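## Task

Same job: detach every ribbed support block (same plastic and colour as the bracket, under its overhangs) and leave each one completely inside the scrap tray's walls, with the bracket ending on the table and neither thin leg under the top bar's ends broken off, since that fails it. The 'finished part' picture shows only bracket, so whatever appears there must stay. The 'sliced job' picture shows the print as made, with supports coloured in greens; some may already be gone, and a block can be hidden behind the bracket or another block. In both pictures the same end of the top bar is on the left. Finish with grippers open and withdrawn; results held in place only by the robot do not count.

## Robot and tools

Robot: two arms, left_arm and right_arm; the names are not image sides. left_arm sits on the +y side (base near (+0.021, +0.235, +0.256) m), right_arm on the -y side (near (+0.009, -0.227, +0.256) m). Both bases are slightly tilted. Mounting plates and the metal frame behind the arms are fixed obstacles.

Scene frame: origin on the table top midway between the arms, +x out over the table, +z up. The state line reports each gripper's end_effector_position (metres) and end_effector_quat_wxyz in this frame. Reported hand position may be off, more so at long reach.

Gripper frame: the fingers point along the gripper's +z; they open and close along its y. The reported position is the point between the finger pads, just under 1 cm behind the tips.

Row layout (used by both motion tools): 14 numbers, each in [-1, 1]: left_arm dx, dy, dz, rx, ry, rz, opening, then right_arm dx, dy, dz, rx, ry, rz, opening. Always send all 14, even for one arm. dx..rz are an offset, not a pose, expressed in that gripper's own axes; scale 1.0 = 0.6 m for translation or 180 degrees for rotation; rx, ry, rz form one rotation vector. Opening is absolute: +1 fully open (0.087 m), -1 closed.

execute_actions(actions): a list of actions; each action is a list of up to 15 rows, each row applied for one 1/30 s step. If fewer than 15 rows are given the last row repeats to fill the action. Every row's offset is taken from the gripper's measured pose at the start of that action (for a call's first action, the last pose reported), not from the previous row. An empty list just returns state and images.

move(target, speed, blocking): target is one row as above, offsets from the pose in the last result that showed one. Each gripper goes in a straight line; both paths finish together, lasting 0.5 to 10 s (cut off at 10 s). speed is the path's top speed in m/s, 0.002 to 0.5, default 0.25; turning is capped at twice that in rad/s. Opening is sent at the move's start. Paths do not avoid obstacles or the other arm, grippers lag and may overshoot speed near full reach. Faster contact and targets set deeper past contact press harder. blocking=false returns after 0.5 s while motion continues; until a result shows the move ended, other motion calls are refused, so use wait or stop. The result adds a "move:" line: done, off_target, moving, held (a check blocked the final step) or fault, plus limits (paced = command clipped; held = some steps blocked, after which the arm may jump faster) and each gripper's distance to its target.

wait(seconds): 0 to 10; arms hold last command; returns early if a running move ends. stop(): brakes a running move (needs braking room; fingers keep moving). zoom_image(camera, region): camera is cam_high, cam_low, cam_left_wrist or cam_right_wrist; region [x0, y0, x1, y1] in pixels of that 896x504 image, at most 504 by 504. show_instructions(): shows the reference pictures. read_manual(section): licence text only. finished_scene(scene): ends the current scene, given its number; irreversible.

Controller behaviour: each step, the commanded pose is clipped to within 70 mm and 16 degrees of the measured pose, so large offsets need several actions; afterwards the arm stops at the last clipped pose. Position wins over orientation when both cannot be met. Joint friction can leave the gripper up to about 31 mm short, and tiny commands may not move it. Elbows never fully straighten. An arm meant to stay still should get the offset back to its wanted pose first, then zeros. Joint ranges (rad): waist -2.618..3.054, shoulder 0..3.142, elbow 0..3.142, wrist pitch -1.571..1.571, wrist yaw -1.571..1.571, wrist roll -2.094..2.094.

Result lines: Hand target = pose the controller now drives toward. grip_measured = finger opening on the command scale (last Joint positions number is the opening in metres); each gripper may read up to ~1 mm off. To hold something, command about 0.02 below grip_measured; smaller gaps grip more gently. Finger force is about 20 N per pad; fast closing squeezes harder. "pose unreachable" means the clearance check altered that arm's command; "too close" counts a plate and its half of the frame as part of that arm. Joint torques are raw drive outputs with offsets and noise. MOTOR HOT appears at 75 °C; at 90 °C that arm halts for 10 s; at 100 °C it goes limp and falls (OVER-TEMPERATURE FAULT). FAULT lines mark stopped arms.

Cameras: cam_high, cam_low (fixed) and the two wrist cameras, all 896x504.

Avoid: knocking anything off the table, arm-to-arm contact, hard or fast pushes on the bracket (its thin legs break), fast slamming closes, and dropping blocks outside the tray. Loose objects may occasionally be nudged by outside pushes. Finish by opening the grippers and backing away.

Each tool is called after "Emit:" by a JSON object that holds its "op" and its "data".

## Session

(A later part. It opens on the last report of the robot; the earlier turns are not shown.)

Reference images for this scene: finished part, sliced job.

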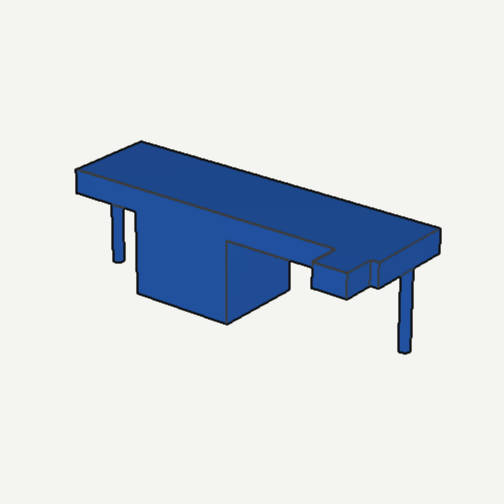

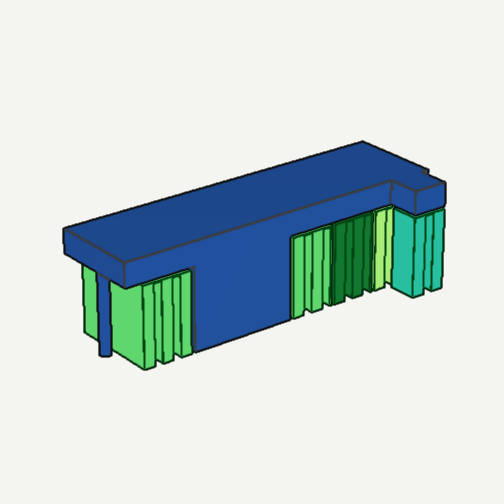

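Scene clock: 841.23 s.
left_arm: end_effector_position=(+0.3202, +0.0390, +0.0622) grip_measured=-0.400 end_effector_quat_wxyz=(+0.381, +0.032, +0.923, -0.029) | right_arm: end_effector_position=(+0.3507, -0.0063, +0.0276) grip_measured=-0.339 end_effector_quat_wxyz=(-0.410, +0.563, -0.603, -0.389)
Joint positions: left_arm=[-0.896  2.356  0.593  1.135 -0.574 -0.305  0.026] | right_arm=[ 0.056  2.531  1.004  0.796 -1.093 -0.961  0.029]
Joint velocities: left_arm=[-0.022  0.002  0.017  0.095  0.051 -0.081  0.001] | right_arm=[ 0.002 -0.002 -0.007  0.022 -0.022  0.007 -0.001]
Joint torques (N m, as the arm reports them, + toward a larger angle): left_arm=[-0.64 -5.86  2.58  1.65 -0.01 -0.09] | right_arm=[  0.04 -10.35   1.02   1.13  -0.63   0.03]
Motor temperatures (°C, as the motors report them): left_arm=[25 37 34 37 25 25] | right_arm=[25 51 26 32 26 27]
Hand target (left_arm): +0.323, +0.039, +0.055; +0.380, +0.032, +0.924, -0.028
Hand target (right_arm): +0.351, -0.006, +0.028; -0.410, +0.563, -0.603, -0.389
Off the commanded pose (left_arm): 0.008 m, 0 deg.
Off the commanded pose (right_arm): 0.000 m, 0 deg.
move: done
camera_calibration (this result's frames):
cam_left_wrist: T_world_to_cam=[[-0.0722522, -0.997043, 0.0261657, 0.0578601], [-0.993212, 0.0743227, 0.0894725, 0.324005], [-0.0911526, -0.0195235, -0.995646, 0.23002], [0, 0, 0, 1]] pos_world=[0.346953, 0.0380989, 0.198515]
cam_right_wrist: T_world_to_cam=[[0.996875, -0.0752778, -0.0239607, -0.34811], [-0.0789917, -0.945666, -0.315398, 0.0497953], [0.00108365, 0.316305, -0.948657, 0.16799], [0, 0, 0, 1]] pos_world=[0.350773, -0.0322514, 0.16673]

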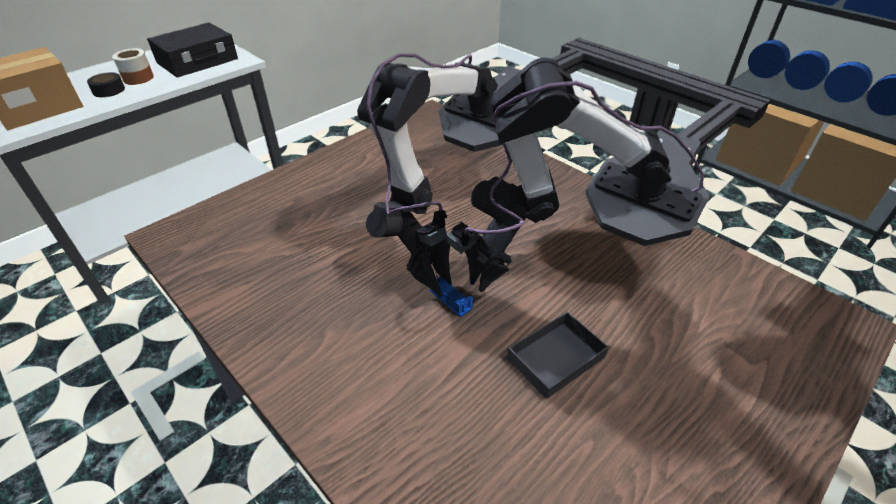

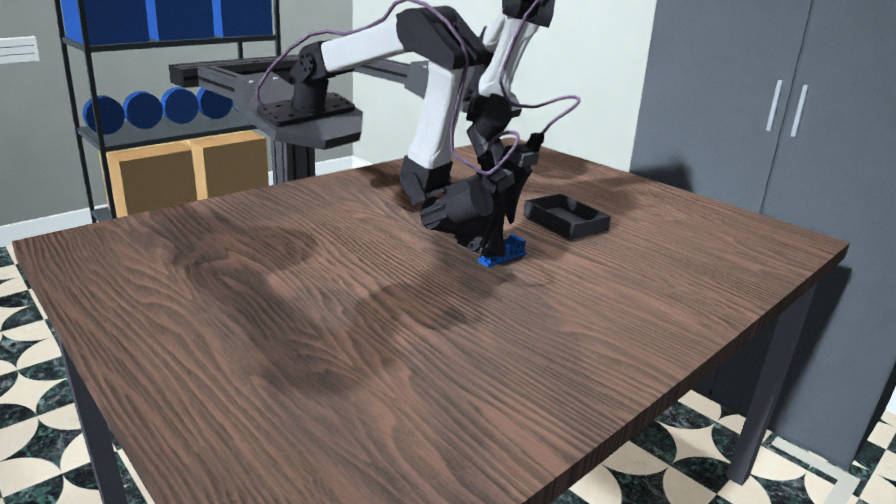

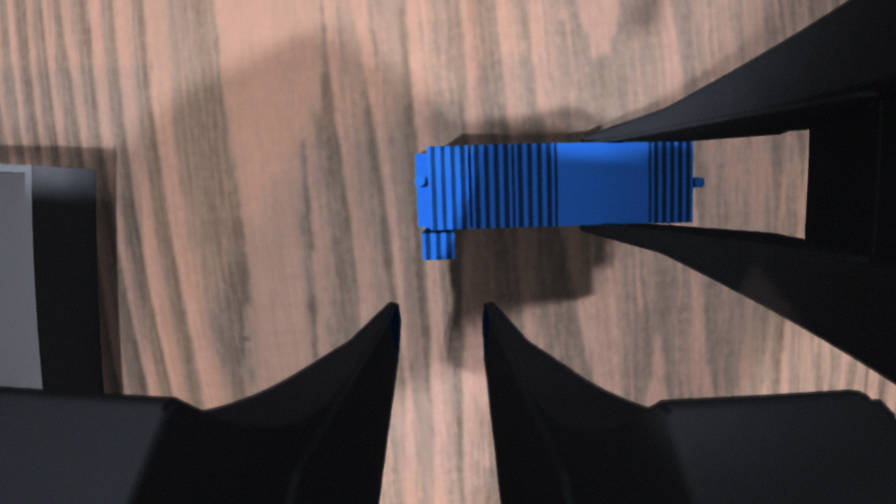

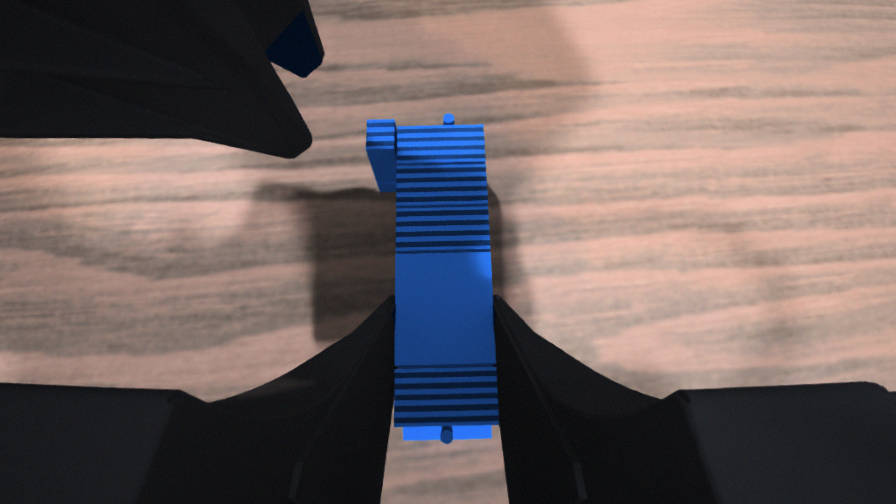

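Emit:
{"op": "move", "data": {"target": [0.0293,0.002,0.0602,0,0,0,-0.4, 0,0,0,0,0,0,-0.365], "speed": 0.025}}

Scene clock: 853.50 s.
left_arm: end_effector_position=(+0.3306, +0.0383, +0.0315) grip_measured=-0.400 end_effector_quat_wxyz=(+0.383, +0.032, +0.923, -0.028) | right_arm: end_effector_position=(+0.3507, -0.0063, +0.0276) grip_measured=-0.339 end_effector_quat_wxyz=(-0.410, +0.563, -0.603, -0.389)
Joint positions: left_arm=[-0.852  2.496  0.686  1.201 -0.54  -0.274  0.026] | right_arm=[ 0.056  2.531  1.004  0.796 -1.093 -0.961  0.029]
Joint velocities: left_arm=[-0.007 -0.012  0.002  0.037  0.051 -0.007 -0.   ] | right_arm=[ 0.002  0.002 -0.012  0.007  0.051 -0.022 -0.001]
Joint torques (N m, as the arm reports them, + toward a larger angle): left_arm=[-0.81 -6.25  2.13  1.67 -0.01 -0.13] | right_arm=[  0.1  -10.47   0.98   1.15  -0.62   0.04]
Motor temperatures (°C, as the motors report them): left_arm=[25 37 33 38 25 25] | right_arm=[25 52 26 32 26 27]
Hand target (left_arm): +0.333, +0.039, +0.024; +0.382, +0.032, +0.923, -0.028
Hand target (right_arm): +0.351, -0.006, +0.028; -0.410, +0.563, -0.603, -0.389
Off the commanded pose (left_arm): 0.008 m, 0 deg.
Off the commanded pose (right_arm): 0.000 m, 0 deg.
move: done
camera_calibration (this result's frames):
cam_left_wrist: T_world_to_cam=[[-0.0720193, -0.997079, 0.0254282, 0.0586086], [-0.993489, 0.0739697, 0.086648, 0.337363], [-0.0882758, -0.0190223, -0.995914, 0.199382], [0, 0, 0, 1]] pos_world=[0.356988, 0.0372754, 0.167845]
cam_right_wrist: T_world_to_cam=[[0.996875, -0.0752778, -0.0239607, -0.34811], [-0.0789917, -0.945666, -0.315398, 0.0497953], [0.00108365, 0.316305, -0.948657, 0.16799], [0, 0, 0, 1]] pos_world=[0.350773, -0.0322514, 0.16673]

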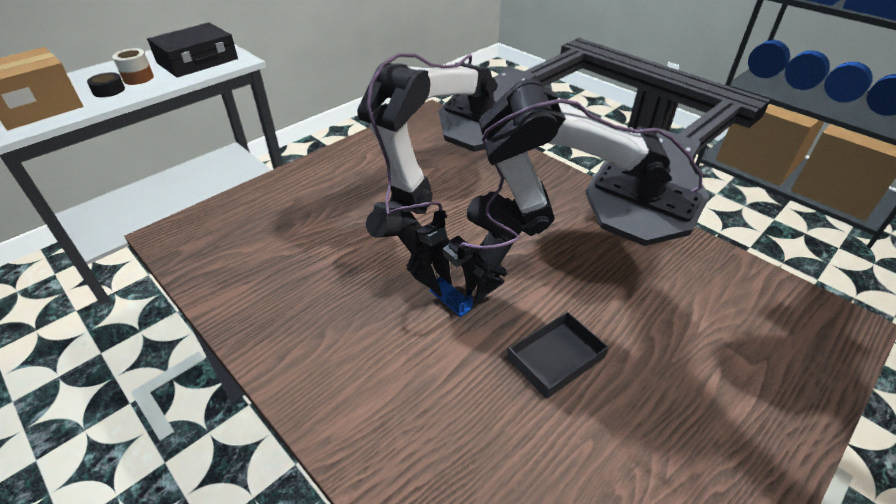

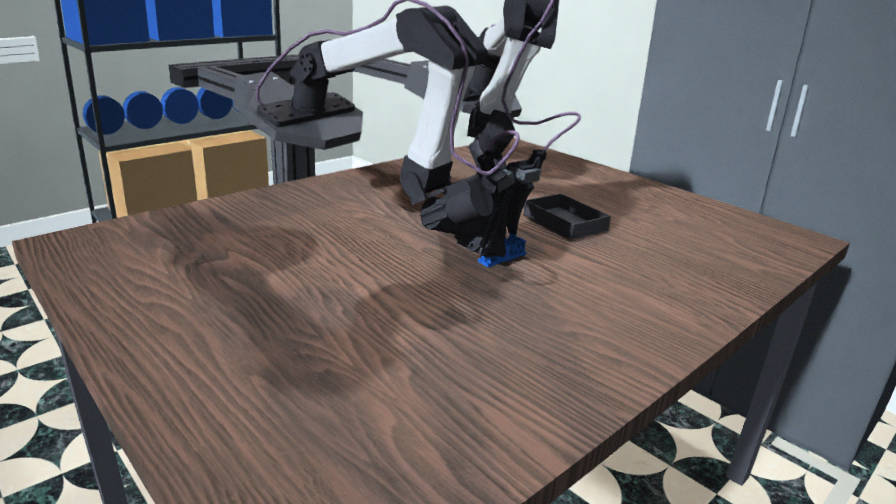

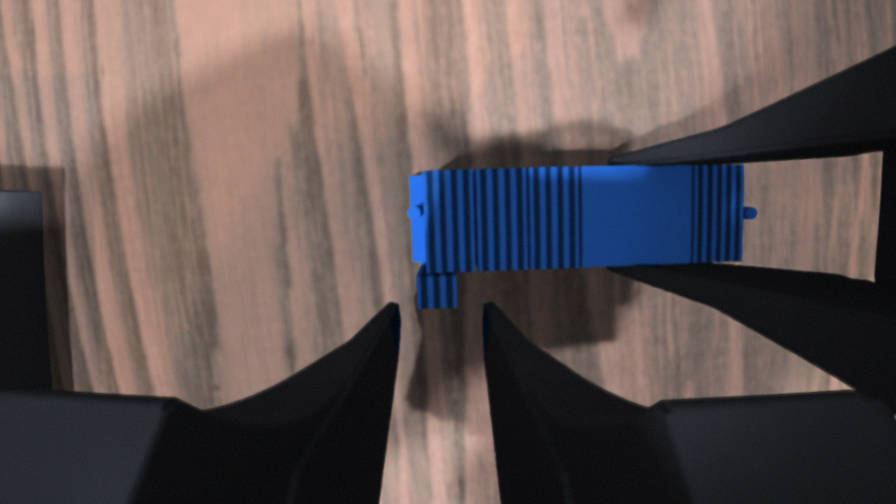

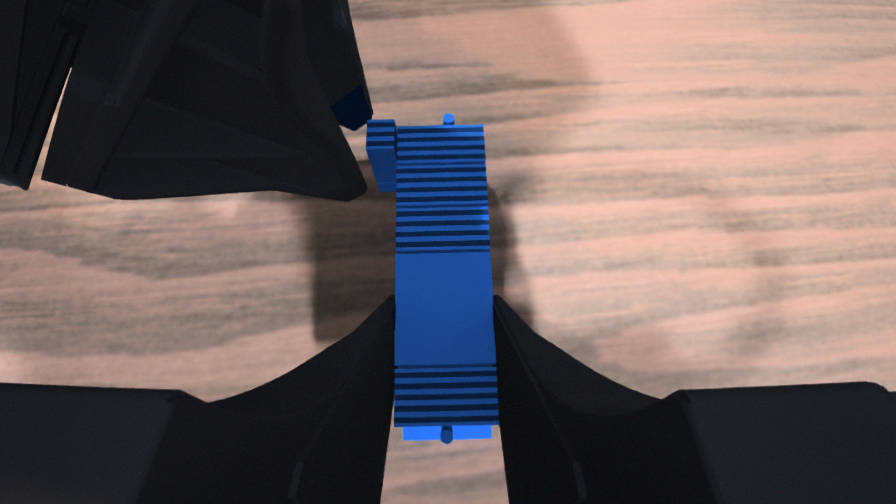

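Emit:
{"op": "execute_actions", "data": {"actions": []}}

Scene clock: 867.93 s.
left_arm: end_effector_position=(+0.3311, +0.0378, +0.0318) grip_measured=-0.400 end_effector_quat_wxyz=(+0.384, +0.032, +0.923, -0.029) | right_arm: end_effector_position=(+0.3507, -0.0063, +0.0276) grip_measured=-0.339 end_effector_quat_wxyz=(-0.410, +0.563, -0.603, -0.389)
Joint positions: left_arm=[-0.852  2.496  0.686  1.204 -0.539 -0.273  0.026] | right_arm=[ 0.056  2.531  1.004  0.796 -1.093 -0.961  0.029]
Joint velocities: left_arm=[ 0.007  0.022  0.017 -0.037  0.022 -0.007 -0.001] | right_arm=[ 0.007  0.007 -0.002 -0.037 -0.022 -0.037 -0.001]
Joint torques (N m, as the arm reports them, + toward a larger angle): left_arm=[-0.68 -6.29  2.22  1.66  0.02 -0.11] | right_arm=[  0.13 -10.35   1.     1.13  -0.62   0.04]
Motor temperatures (°C, as the motors report them): left_arm=[25 38 33 38 25 25] | right_arm=[25 52 26 32 26 27]
Hand target (left_arm): +0.333, +0.039, +0.024; +0.382, +0.032, +0.923, -0.028
Hand target (right_arm): +0.351, -0.006, +0.028; -0.410, +0.563, -0.603, -0.389
Off the commanded pose (left_arm): 0.008 m, 0 deg.
Off the commanded pose (right_arm): 0.000 m, 0 deg.
camera_calibration (this result's frames):
cam_left_wrist: T_world_to_cam=[[-0.0728, -0.996979, 0.02709, 0.058372], [-0.993587, 0.0748551, 0.0847481, 0.337893], [-0.0865198, -0.0207466, -0.996034, 0.19921], [0, 0, 0, 1]] pos_world=[0.357211, 0.0370355, 0.168203]
cam_right_wrist: T_world_to_cam=[[0.996875, -0.0752778, -0.0239607, -0.34811], [-0.0789917, -0.945666, -0.315398, 0.0497953], [0.00108365, 0.316305, -0.948657, 0.16799], [0, 0, 0, 1]] pos_world=[0.350773, -0.0322514, 0.16673]

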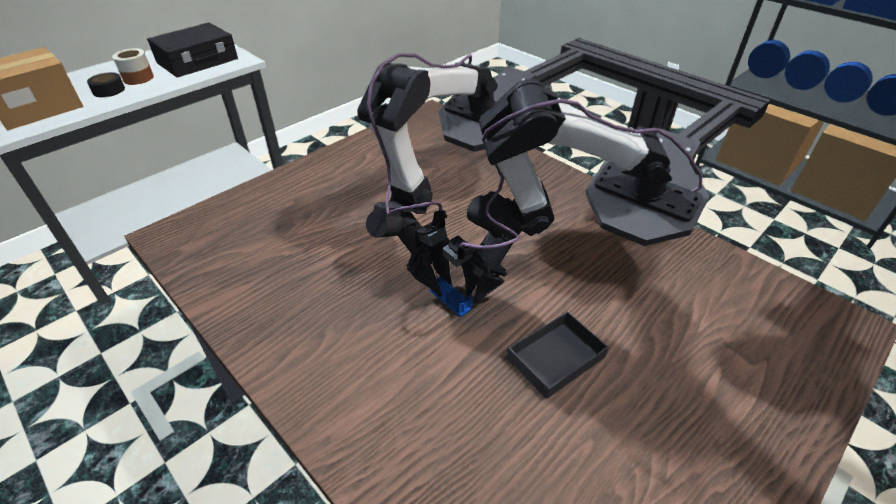

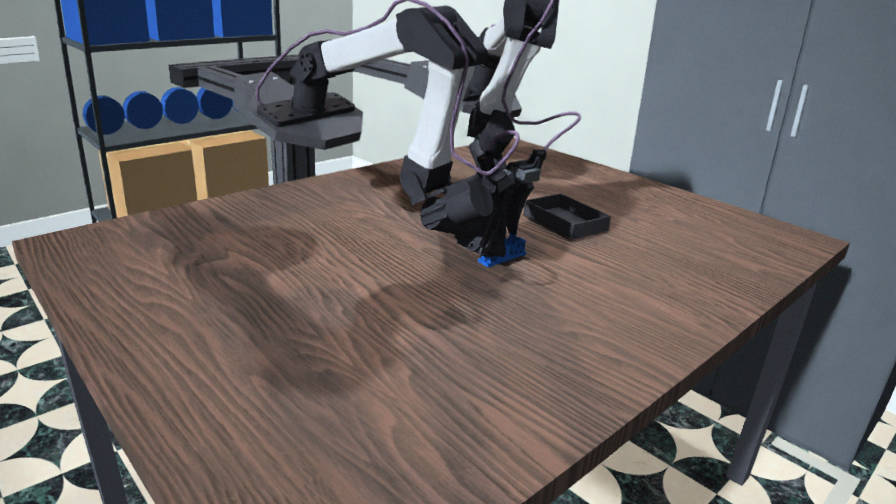

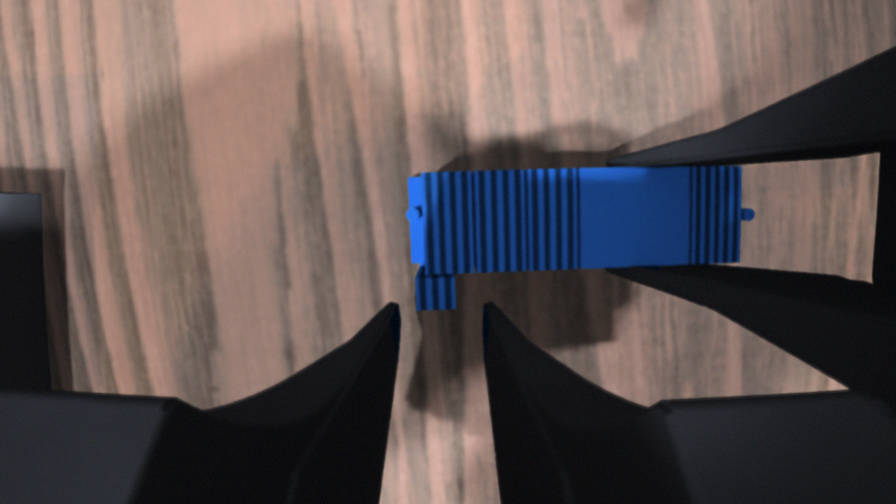

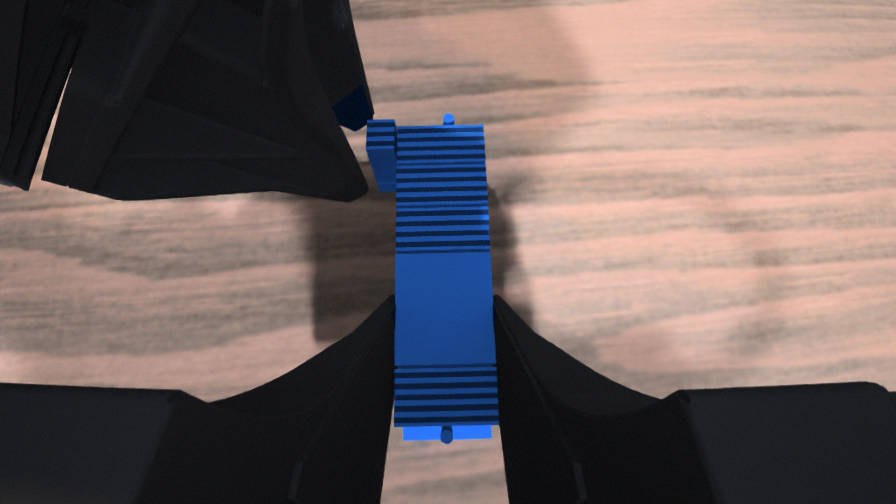

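Emit:
{"op": "show_instructions", "data": {}}

Reference images for this scene: finished part, sliced job.

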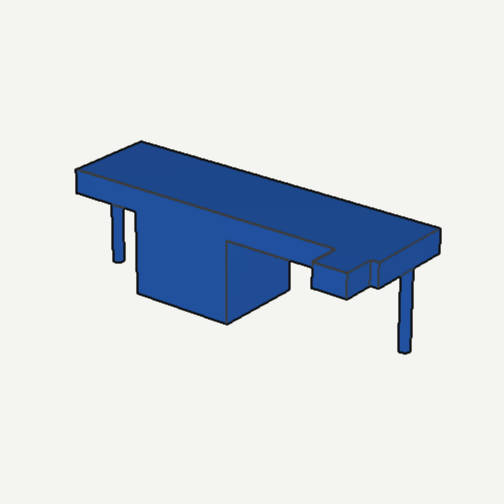

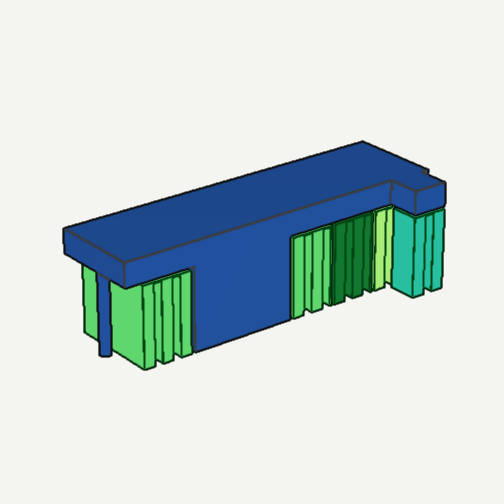

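Emit:
{"op": "move", "data": {"target": [-0.0106, 0.0015, 0.0107, 0, 0, 0, -0.4, 0, 0, 0, 0, 0, 0, -0.365], "speed": 0.02}}

Scene clock: 882.23 s.
left_arm: end_effector_position=(+0.3319, +0.0396, +0.0312) grip_measured=-0.400 end_effector_quat_wxyz=(+0.383, +0.034, +0.923, -0.028) | right_arm: end_effector_position=(+0.3507, -0.0063, +0.0276) grip_measured=-0.339 end_effector_quat_wxyz=(-0.410, +0.563, -0.603, -0.389)
Joint positions: left_arm=[-0.846  2.496  0.686  1.204 -0.534 -0.267  0.026] | right_arm=[ 0.056  2.531  1.004  0.796 -1.093 -0.961  0.029]
Joint velocities: left_arm=[ 0.002 -0.002 -0.007  0.081 -0.007 -0.007 -0.001] | right_arm=[-0.002 -0.017  0.002 -0.051  0.022 -0.007  0.   ]
Joint torques (N m, as the arm reports them, + toward a larger angle): left_arm=[-0.66 -9.    2.24  1.37  0.02 -0.15] | right_arm=[  0.06 -10.32   1.     1.16  -0.65   0.03]
Motor temperatures (°C, as the motors report them): left_arm=[25 39 33 38 25 25] | right_arm=[25 52 26 32 26 27]
Hand target (left_arm): +0.340, +0.038, +0.032; +0.384, +0.032, +0.922, -0.029
Hand target (right_arm): +0.351, -0.006, +0.028; -0.410, +0.563, -0.603, -0.389
Off the commanded pose (left_arm): 0.008 m, 0 deg.
Off the commanded pose (right_arm): 0.000 m, 0 deg.
move: done
camera_calibration (this result's frames):
cam_left_wrist: T_world_to_cam=[[-0.0745277, -0.996927, 0.0241236, 0.0608853], [-0.993331, 0.0763495, 0.0863977, 0.338487], [-0.087974, -0.0175237, -0.995969, 0.199088], [0, 0, 0, 1]] pos_world=[0.358282, 0.0383436, 0.167572]
cam_right_wrist: T_world_to_cam=[[0.996875, -0.0752778, -0.0239607, -0.34811], [-0.0789917, -0.945666, -0.315398, 0.0497953], [0.00108365, 0.316305, -0.948657, 0.16799], [0, 0, 0, 1]] pos_world=[0.350773, -0.0322514, 0.16673]

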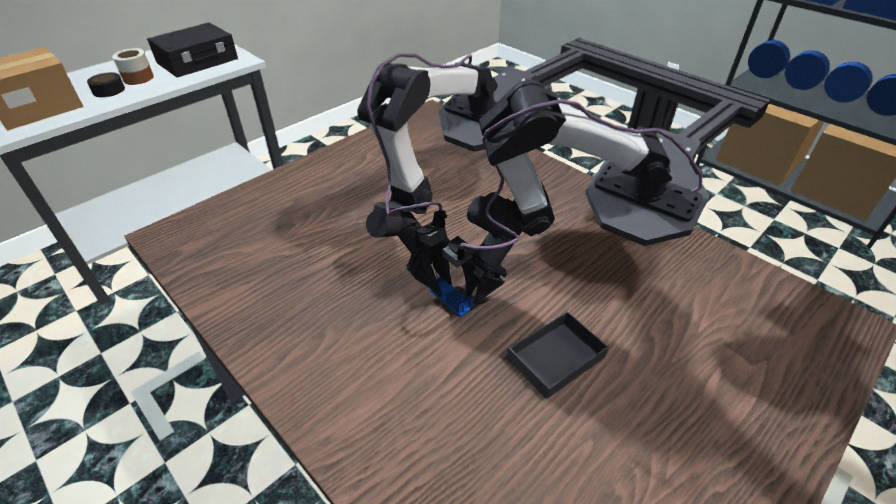

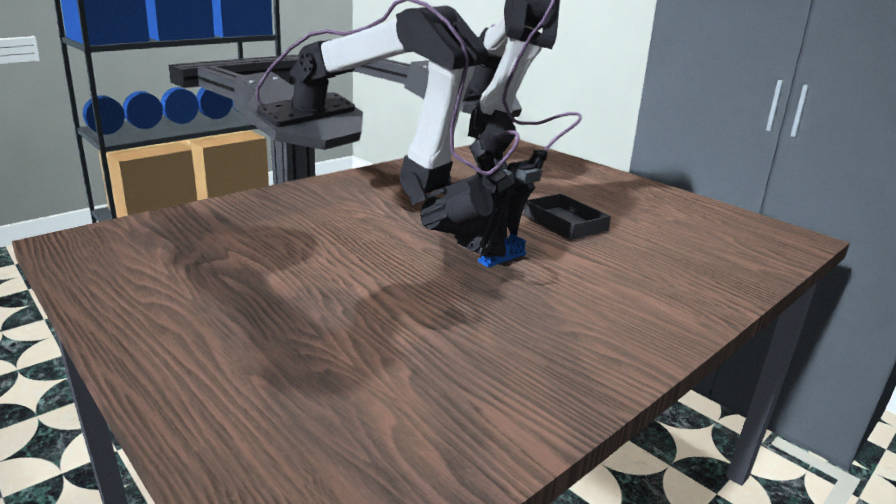

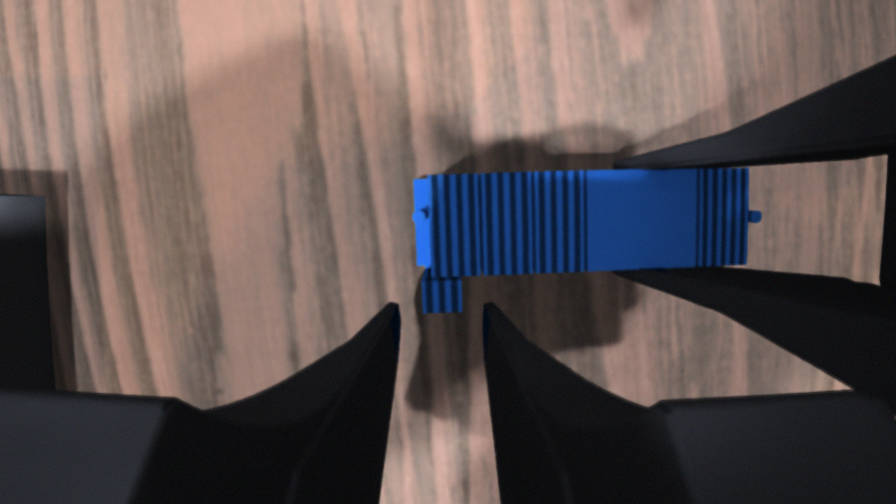

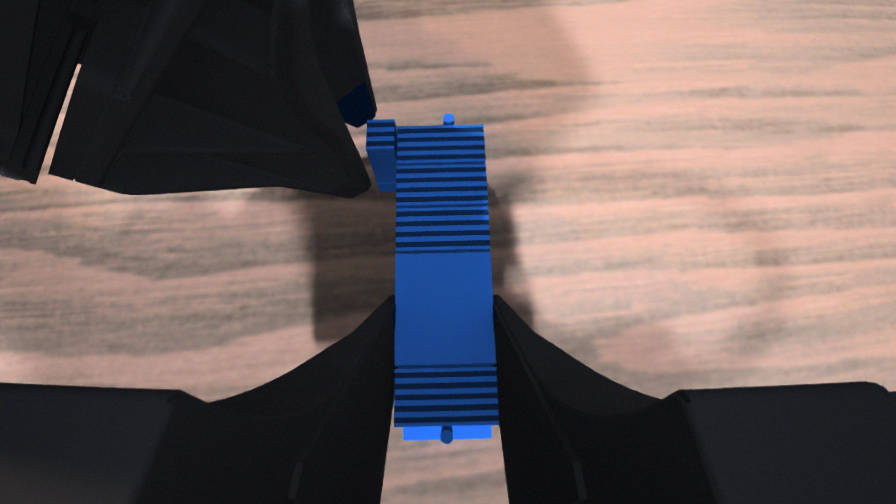

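Emit:
{"op": "move", "data": {"target": [-0.0152, -0.0019, 0.0154, 0, 0, 0, -0.4, 0, 0, 0, 0, 0, 0, -0.365], "speed": 0.02}}

Scene clock: 890.20 s.
left_arm: end_effector_position=(+0.3375, +0.0383, +0.0306) grip_measured=-0.400 end_effector_quat_wxyz=(+0.384, +0.034, +0.922, -0.028) | right_arm: end_effector_position=(+0.3507, -0.0063, +0.0276) grip_measured=-0.339 end_effector_quat_wxyz=(-0.410, +0.563, -0.603, -0.389)
Joint positions: left_arm=[-0.838  2.496  0.704  1.192 -0.529 -0.26   0.026] | right_arm=[ 0.056  2.531  1.004  0.796 -1.093 -0.961  0.029]
Joint velocities: left_arm=[-0.007 -0.002  0.002 -0.081  0.022  0.007 -0.   ] | right_arm=[-0.012  0.022  0.012 -0.022 -0.095  0.037  0.   ]
Joint torques (N m, as the arm reports them, + toward a larger angle): left_arm=[-0.65 -9.27  2.27  1.33  0.03 -0.14] | right_arm=[  0.09 -10.33   0.91   1.15  -0.64   0.05]
Motor temperatures (°C, as the motors report them): left_arm=[25 40 32 38 25 25] | right_arm=[25 52 26 32 26 27]
Hand target (left_arm): +0.345, +0.038, +0.031; +0.383, +0.034, +0.923, -0.028
Hand target (right_arm): +0.351, -0.006, +0.028; -0.410, +0.563, -0.603, -0.389
Off the commanded pose (left_arm): 0.007 m, 0 deg.
Off the commanded pose (right_arm): 0.000 m, 0 deg.
move: done
camera_calibration (this result's frames):
cam_left_wrist: T_world_to_cam=[[-0.0746557, -0.996908, 0.0245027, 0.0601082], [-0.993614, 0.0764487, 0.0829847, 0.34433], [-0.0846013, -0.0181509, -0.99625, 0.19789], [0, 0, 0, 1]] pos_world=[0.36336, 0.0371907, 0.167101]
cam_right_wrist: T_world_to_cam=[[0.996875, -0.0752778, -0.0239607, -0.34811], [-0.0789917, -0.945666, -0.315398, 0.0497953], [0.00108365, 0.316305, -0.948657, 0.16799], [0, 0, 0, 1]] pos_world=[0.350773, -0.0322514, 0.16673]

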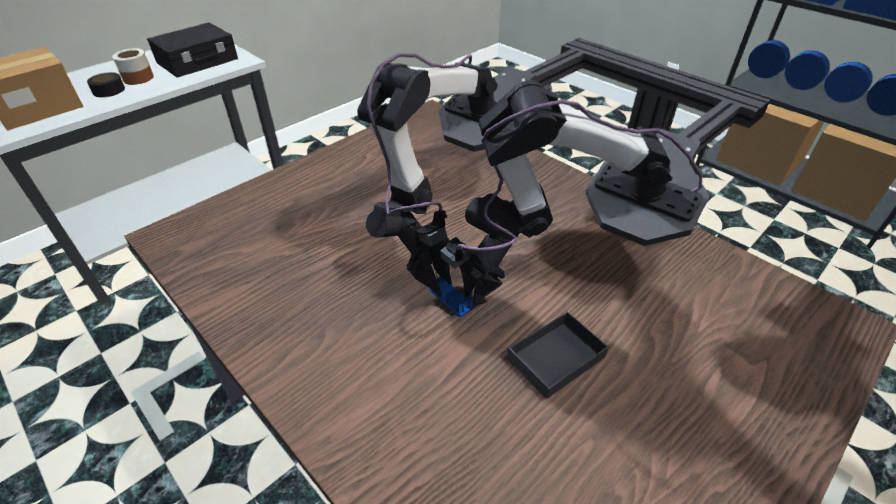

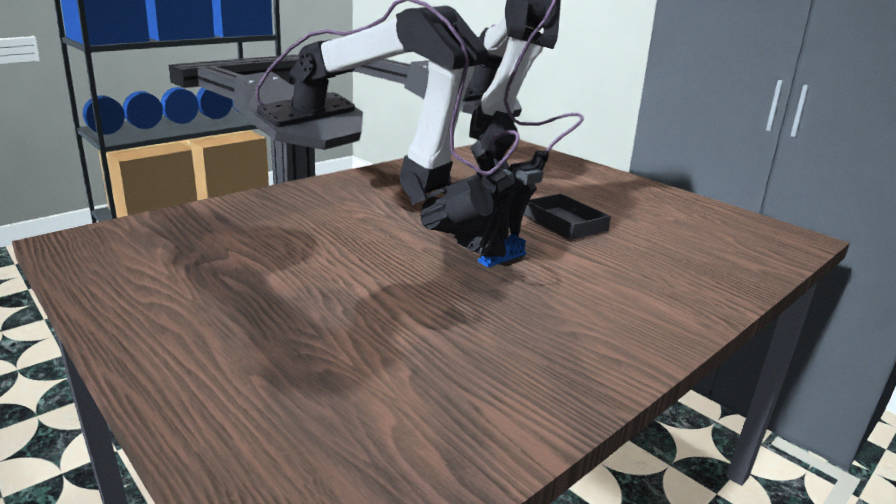

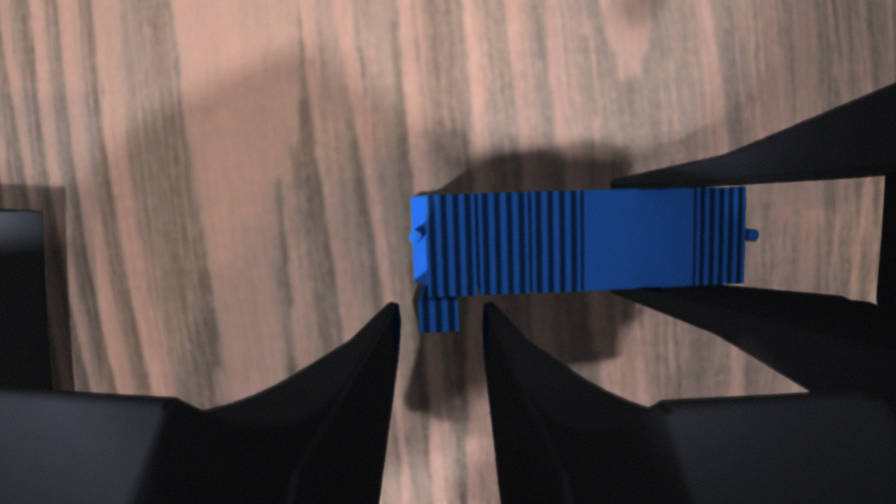

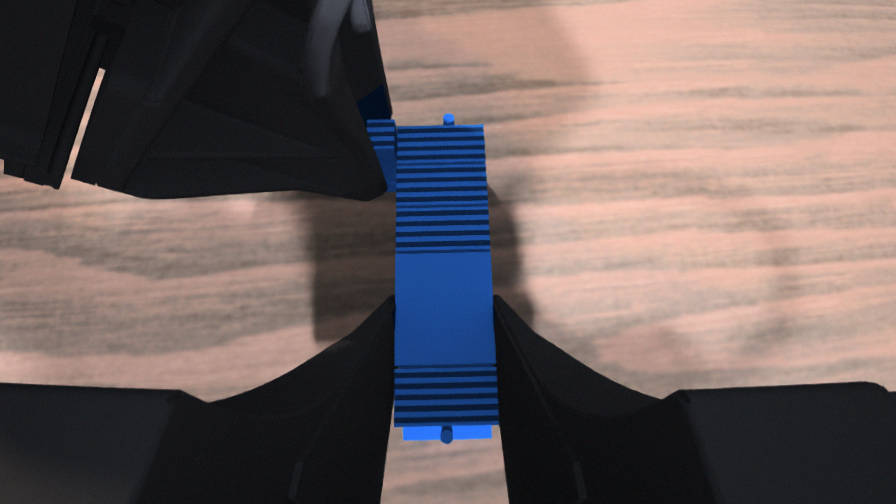

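Emit:
{"op": "move", "data": {"target": [-0.0128, 0.0008, 0.0114, 0, 0, 0, -0.4, 0, 0, 0, 0, 0, 0, -0.365], "speed": 0.02}}

Scene clock: 900.97 s.
left_arm: end_effector_position=(+0.3380, +0.0401, +0.0299) grip_measured=-0.400 end_effector_quat_wxyz=(+0.383, +0.035, +0.923, -0.027) | right_arm: end_effector_position=(+0.3507, -0.0063, +0.0276) grip_measured=-0.339 end_effector_quat_wxyz=(-0.410, +0.563, -0.603, -0.389)
Joint positions: left_arm=[-0.832  2.496  0.704  1.191 -0.524 -0.254  0.026] | right_arm=[ 0.056  2.531  1.004  0.796 -1.093 -0.961  0.029]
Joint velocities: left_arm=[-0.002  0.002 -0.007  0.022  0.022  0.007  0.   ] | right_arm=[-0.007 -0.012 -0.002 -0.051  0.051  0.051 -0.   ]
Joint torques (N m, as the arm reports them, + toward a larger angle): left_arm=[-0.67 -9.32  2.61  1.34  0.03 -0.07] | right_arm=[ -0.04 -10.4    1.01   1.15  -0.63   0.01]
Motor temperatures (°C, as the motors report them): left_arm=[25 42 32 37 25 25] | right_arm=[25 53 26 32 26 27]
Hand target (left_arm): +0.348, +0.038, +0.032; +0.385, +0.034, +0.922, -0.028
Hand target (right_arm): +0.351, -0.006, +0.028; -0.410, +0.563, -0.603, -0.389
Off the commanded pose (left_arm): 0.010 m, 0 deg.
Off the commanded pose (right_arm): 0.000 m, 0 deg.
move: done
camera_calibration (this result's frames):
cam_left_wrist: T_world_to_cam=[[-0.0767964, -0.996823, 0.0211216, 0.0627788], [-0.993225, 0.0783379, 0.0858304, 0.344513], [-0.0872123, -0.014387, -0.996086, 0.197938], [0, 0, 0, 1]] pos_world=[0.364263, 0.0384386, 0.166267]
cam_right_wrist: T_world_to_cam=[[0.996875, -0.0752778, -0.0239607, -0.34811], [-0.0789917, -0.945666, -0.315398, 0.0497953], [0.00108365, 0.316305, -0.948657, 0.16799], [0, 0, 0, 1]] pos_world=[0.350773, -0.0322514, 0.16673]

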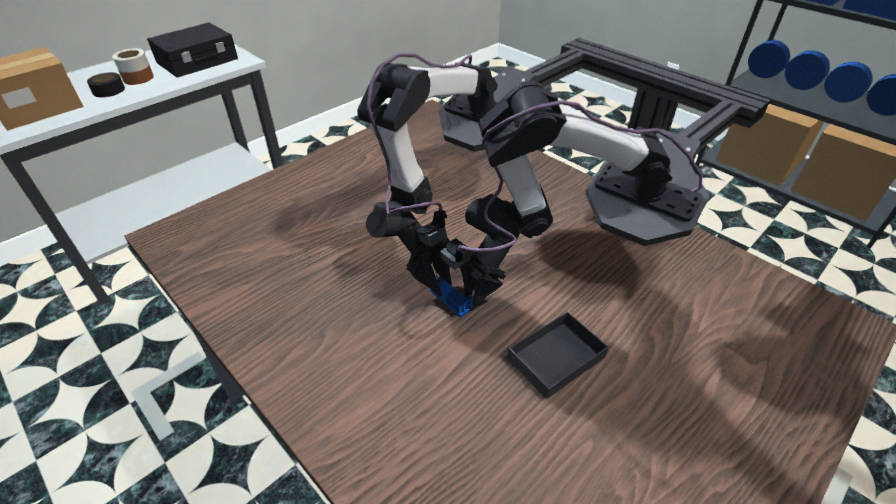

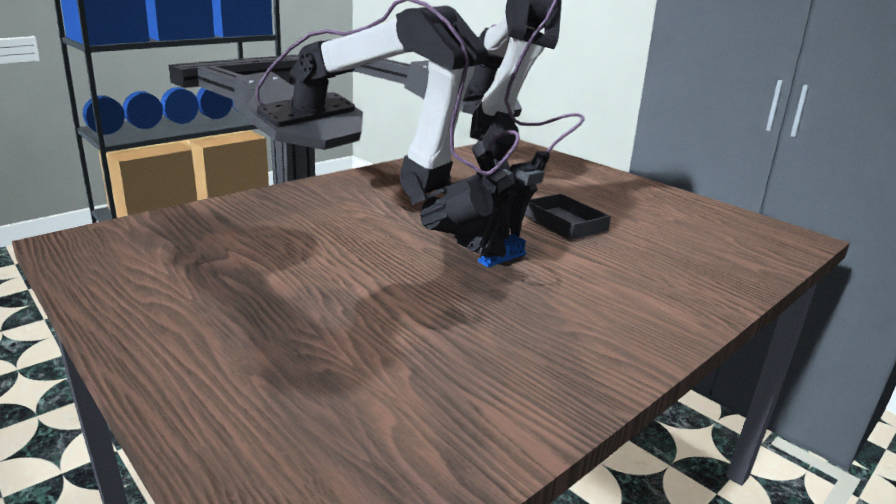

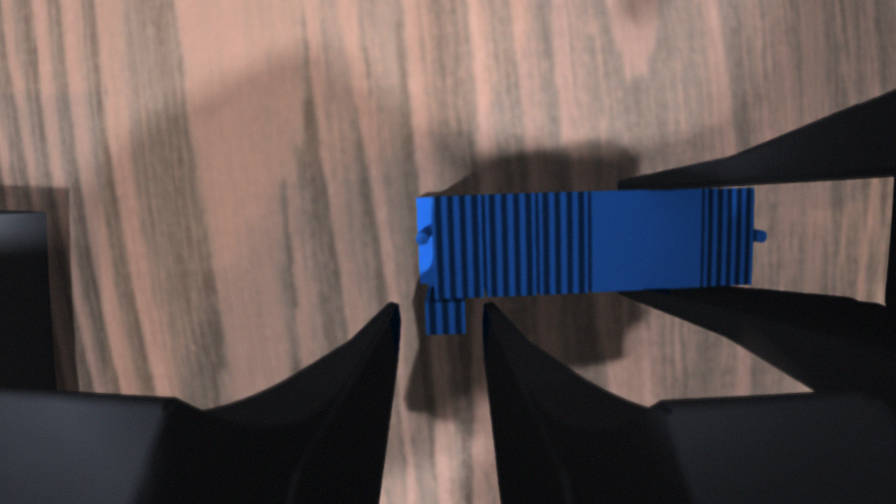

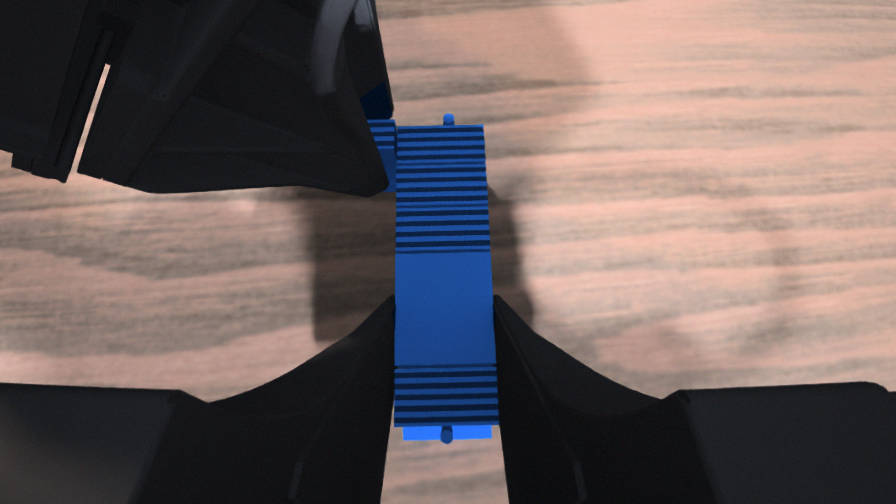

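Emit:
{"op": "move", "data": {"target": [-0.0132, -0.0084, 0.0101, 0, 0, 0, -0.4, 0, 0, 0, 0, 0, 0, -0.365], "speed": 0.02}}

Scene clock: 908.37 s.
left_arm: end_effector_position=(+0.3409, +0.0377, +0.0292) grip_measured=-0.400 end_effector_quat_wxyz=(+0.383, +0.036, +0.923, -0.027) | right_arm: end_effector_position=(+0.3507, -0.0063, +0.0276) grip_measured=-0.339 end_effector_quat_wxyz=(-0.410, +0.563, -0.603, -0.389)
Joint positions: left_arm=[-0.832  2.496  0.719  1.175 -0.523 -0.253  0.026] | right_arm=[ 0.056  2.531  1.004  0.796 -1.093 -0.961  0.029]
Joint velocities: left_arm=[-0.012 -0.007 -0.012 -0.022 -0.037 -0.007 -0.   ] | right_arm=[ 0.007 -0.007 -0.012 -0.037 -0.022  0.022 -0.001]
Joint torques (N m, as the arm reports them, + toward a larger angle): left_arm=[-1.81 -9.48  2.31  1.34 -0.08 -0.16] | right_arm=[ -0.04 -10.4    1.     1.14  -0.62   0.02]
Motor temperatures (°C, as the motors report them): left_arm=[25 43 32 37 25 25] | right_arm=[25 53 26 33 26 27]
Hand target (left_arm): +0.347, +0.034, +0.031; +0.383, +0.035, +0.922, -0.027
Hand target (right_arm): +0.351, -0.006, +0.028; -0.410, +0.563, -0.603, -0.389
Off the commanded pose (left_arm): 0.008 m, 0 deg.
Off the commanded pose (right_arm): 0.000 m, 0 deg.
move: done
camera_calibration (this result's frames):
cam_left_wrist: T_world_to_cam=[[-0.0777397, -0.996753, 0.020978, 0.0608915], [-0.993081, 0.0792767, 0.0866354, 0.347533], [-0.0880171, -0.0140979, -0.996019, 0.197709], [0, 0, 0, 1]] pos_world=[0.367264, 0.0359298, 0.165536]
cam_right_wrist: T_world_to_cam=[[0.996875, -0.0752778, -0.0239607, -0.34811], [-0.0789917, -0.945666, -0.315398, 0.0497953], [0.00108365, 0.316305, -0.948657, 0.16799], [0, 0, 0, 1]] pos_world=[0.350773, -0.0322514, 0.16673]

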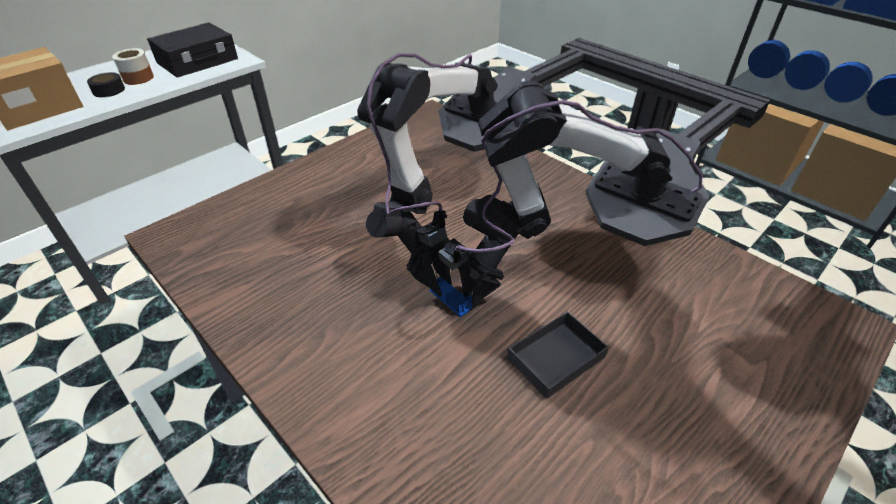

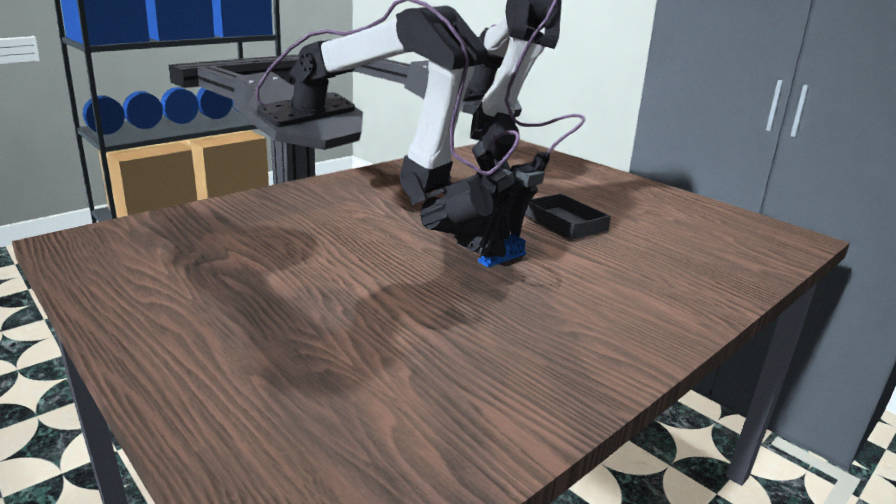

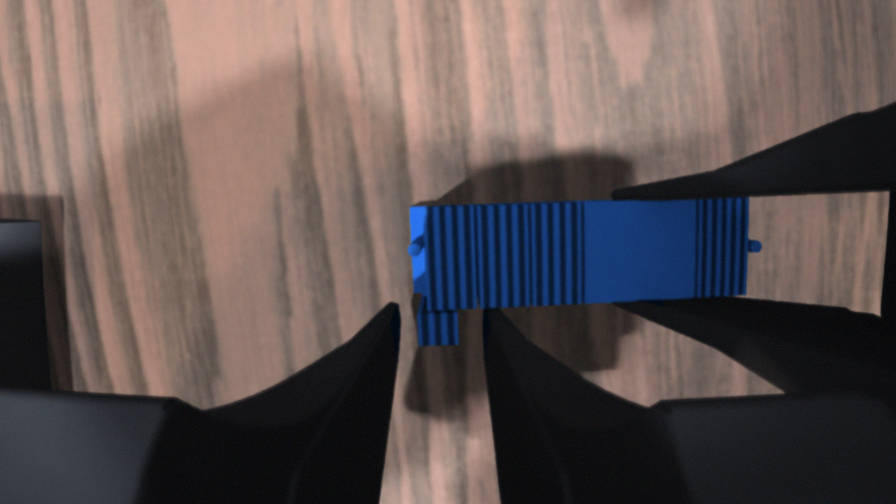

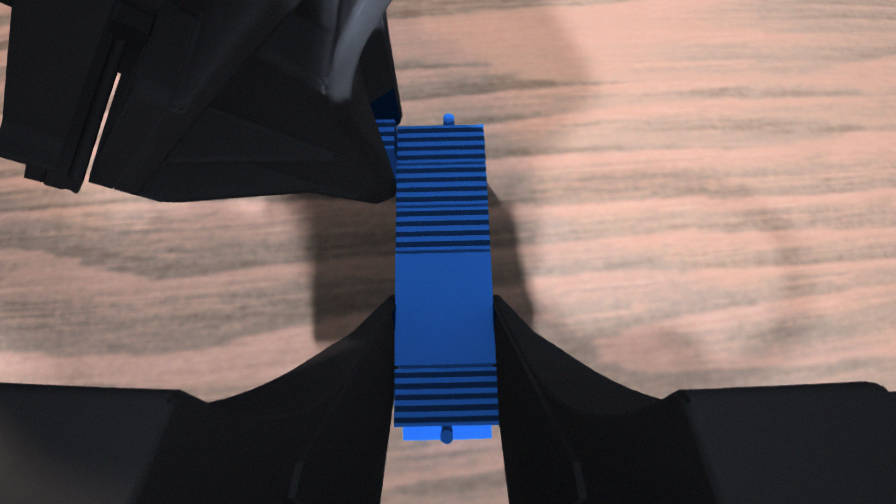

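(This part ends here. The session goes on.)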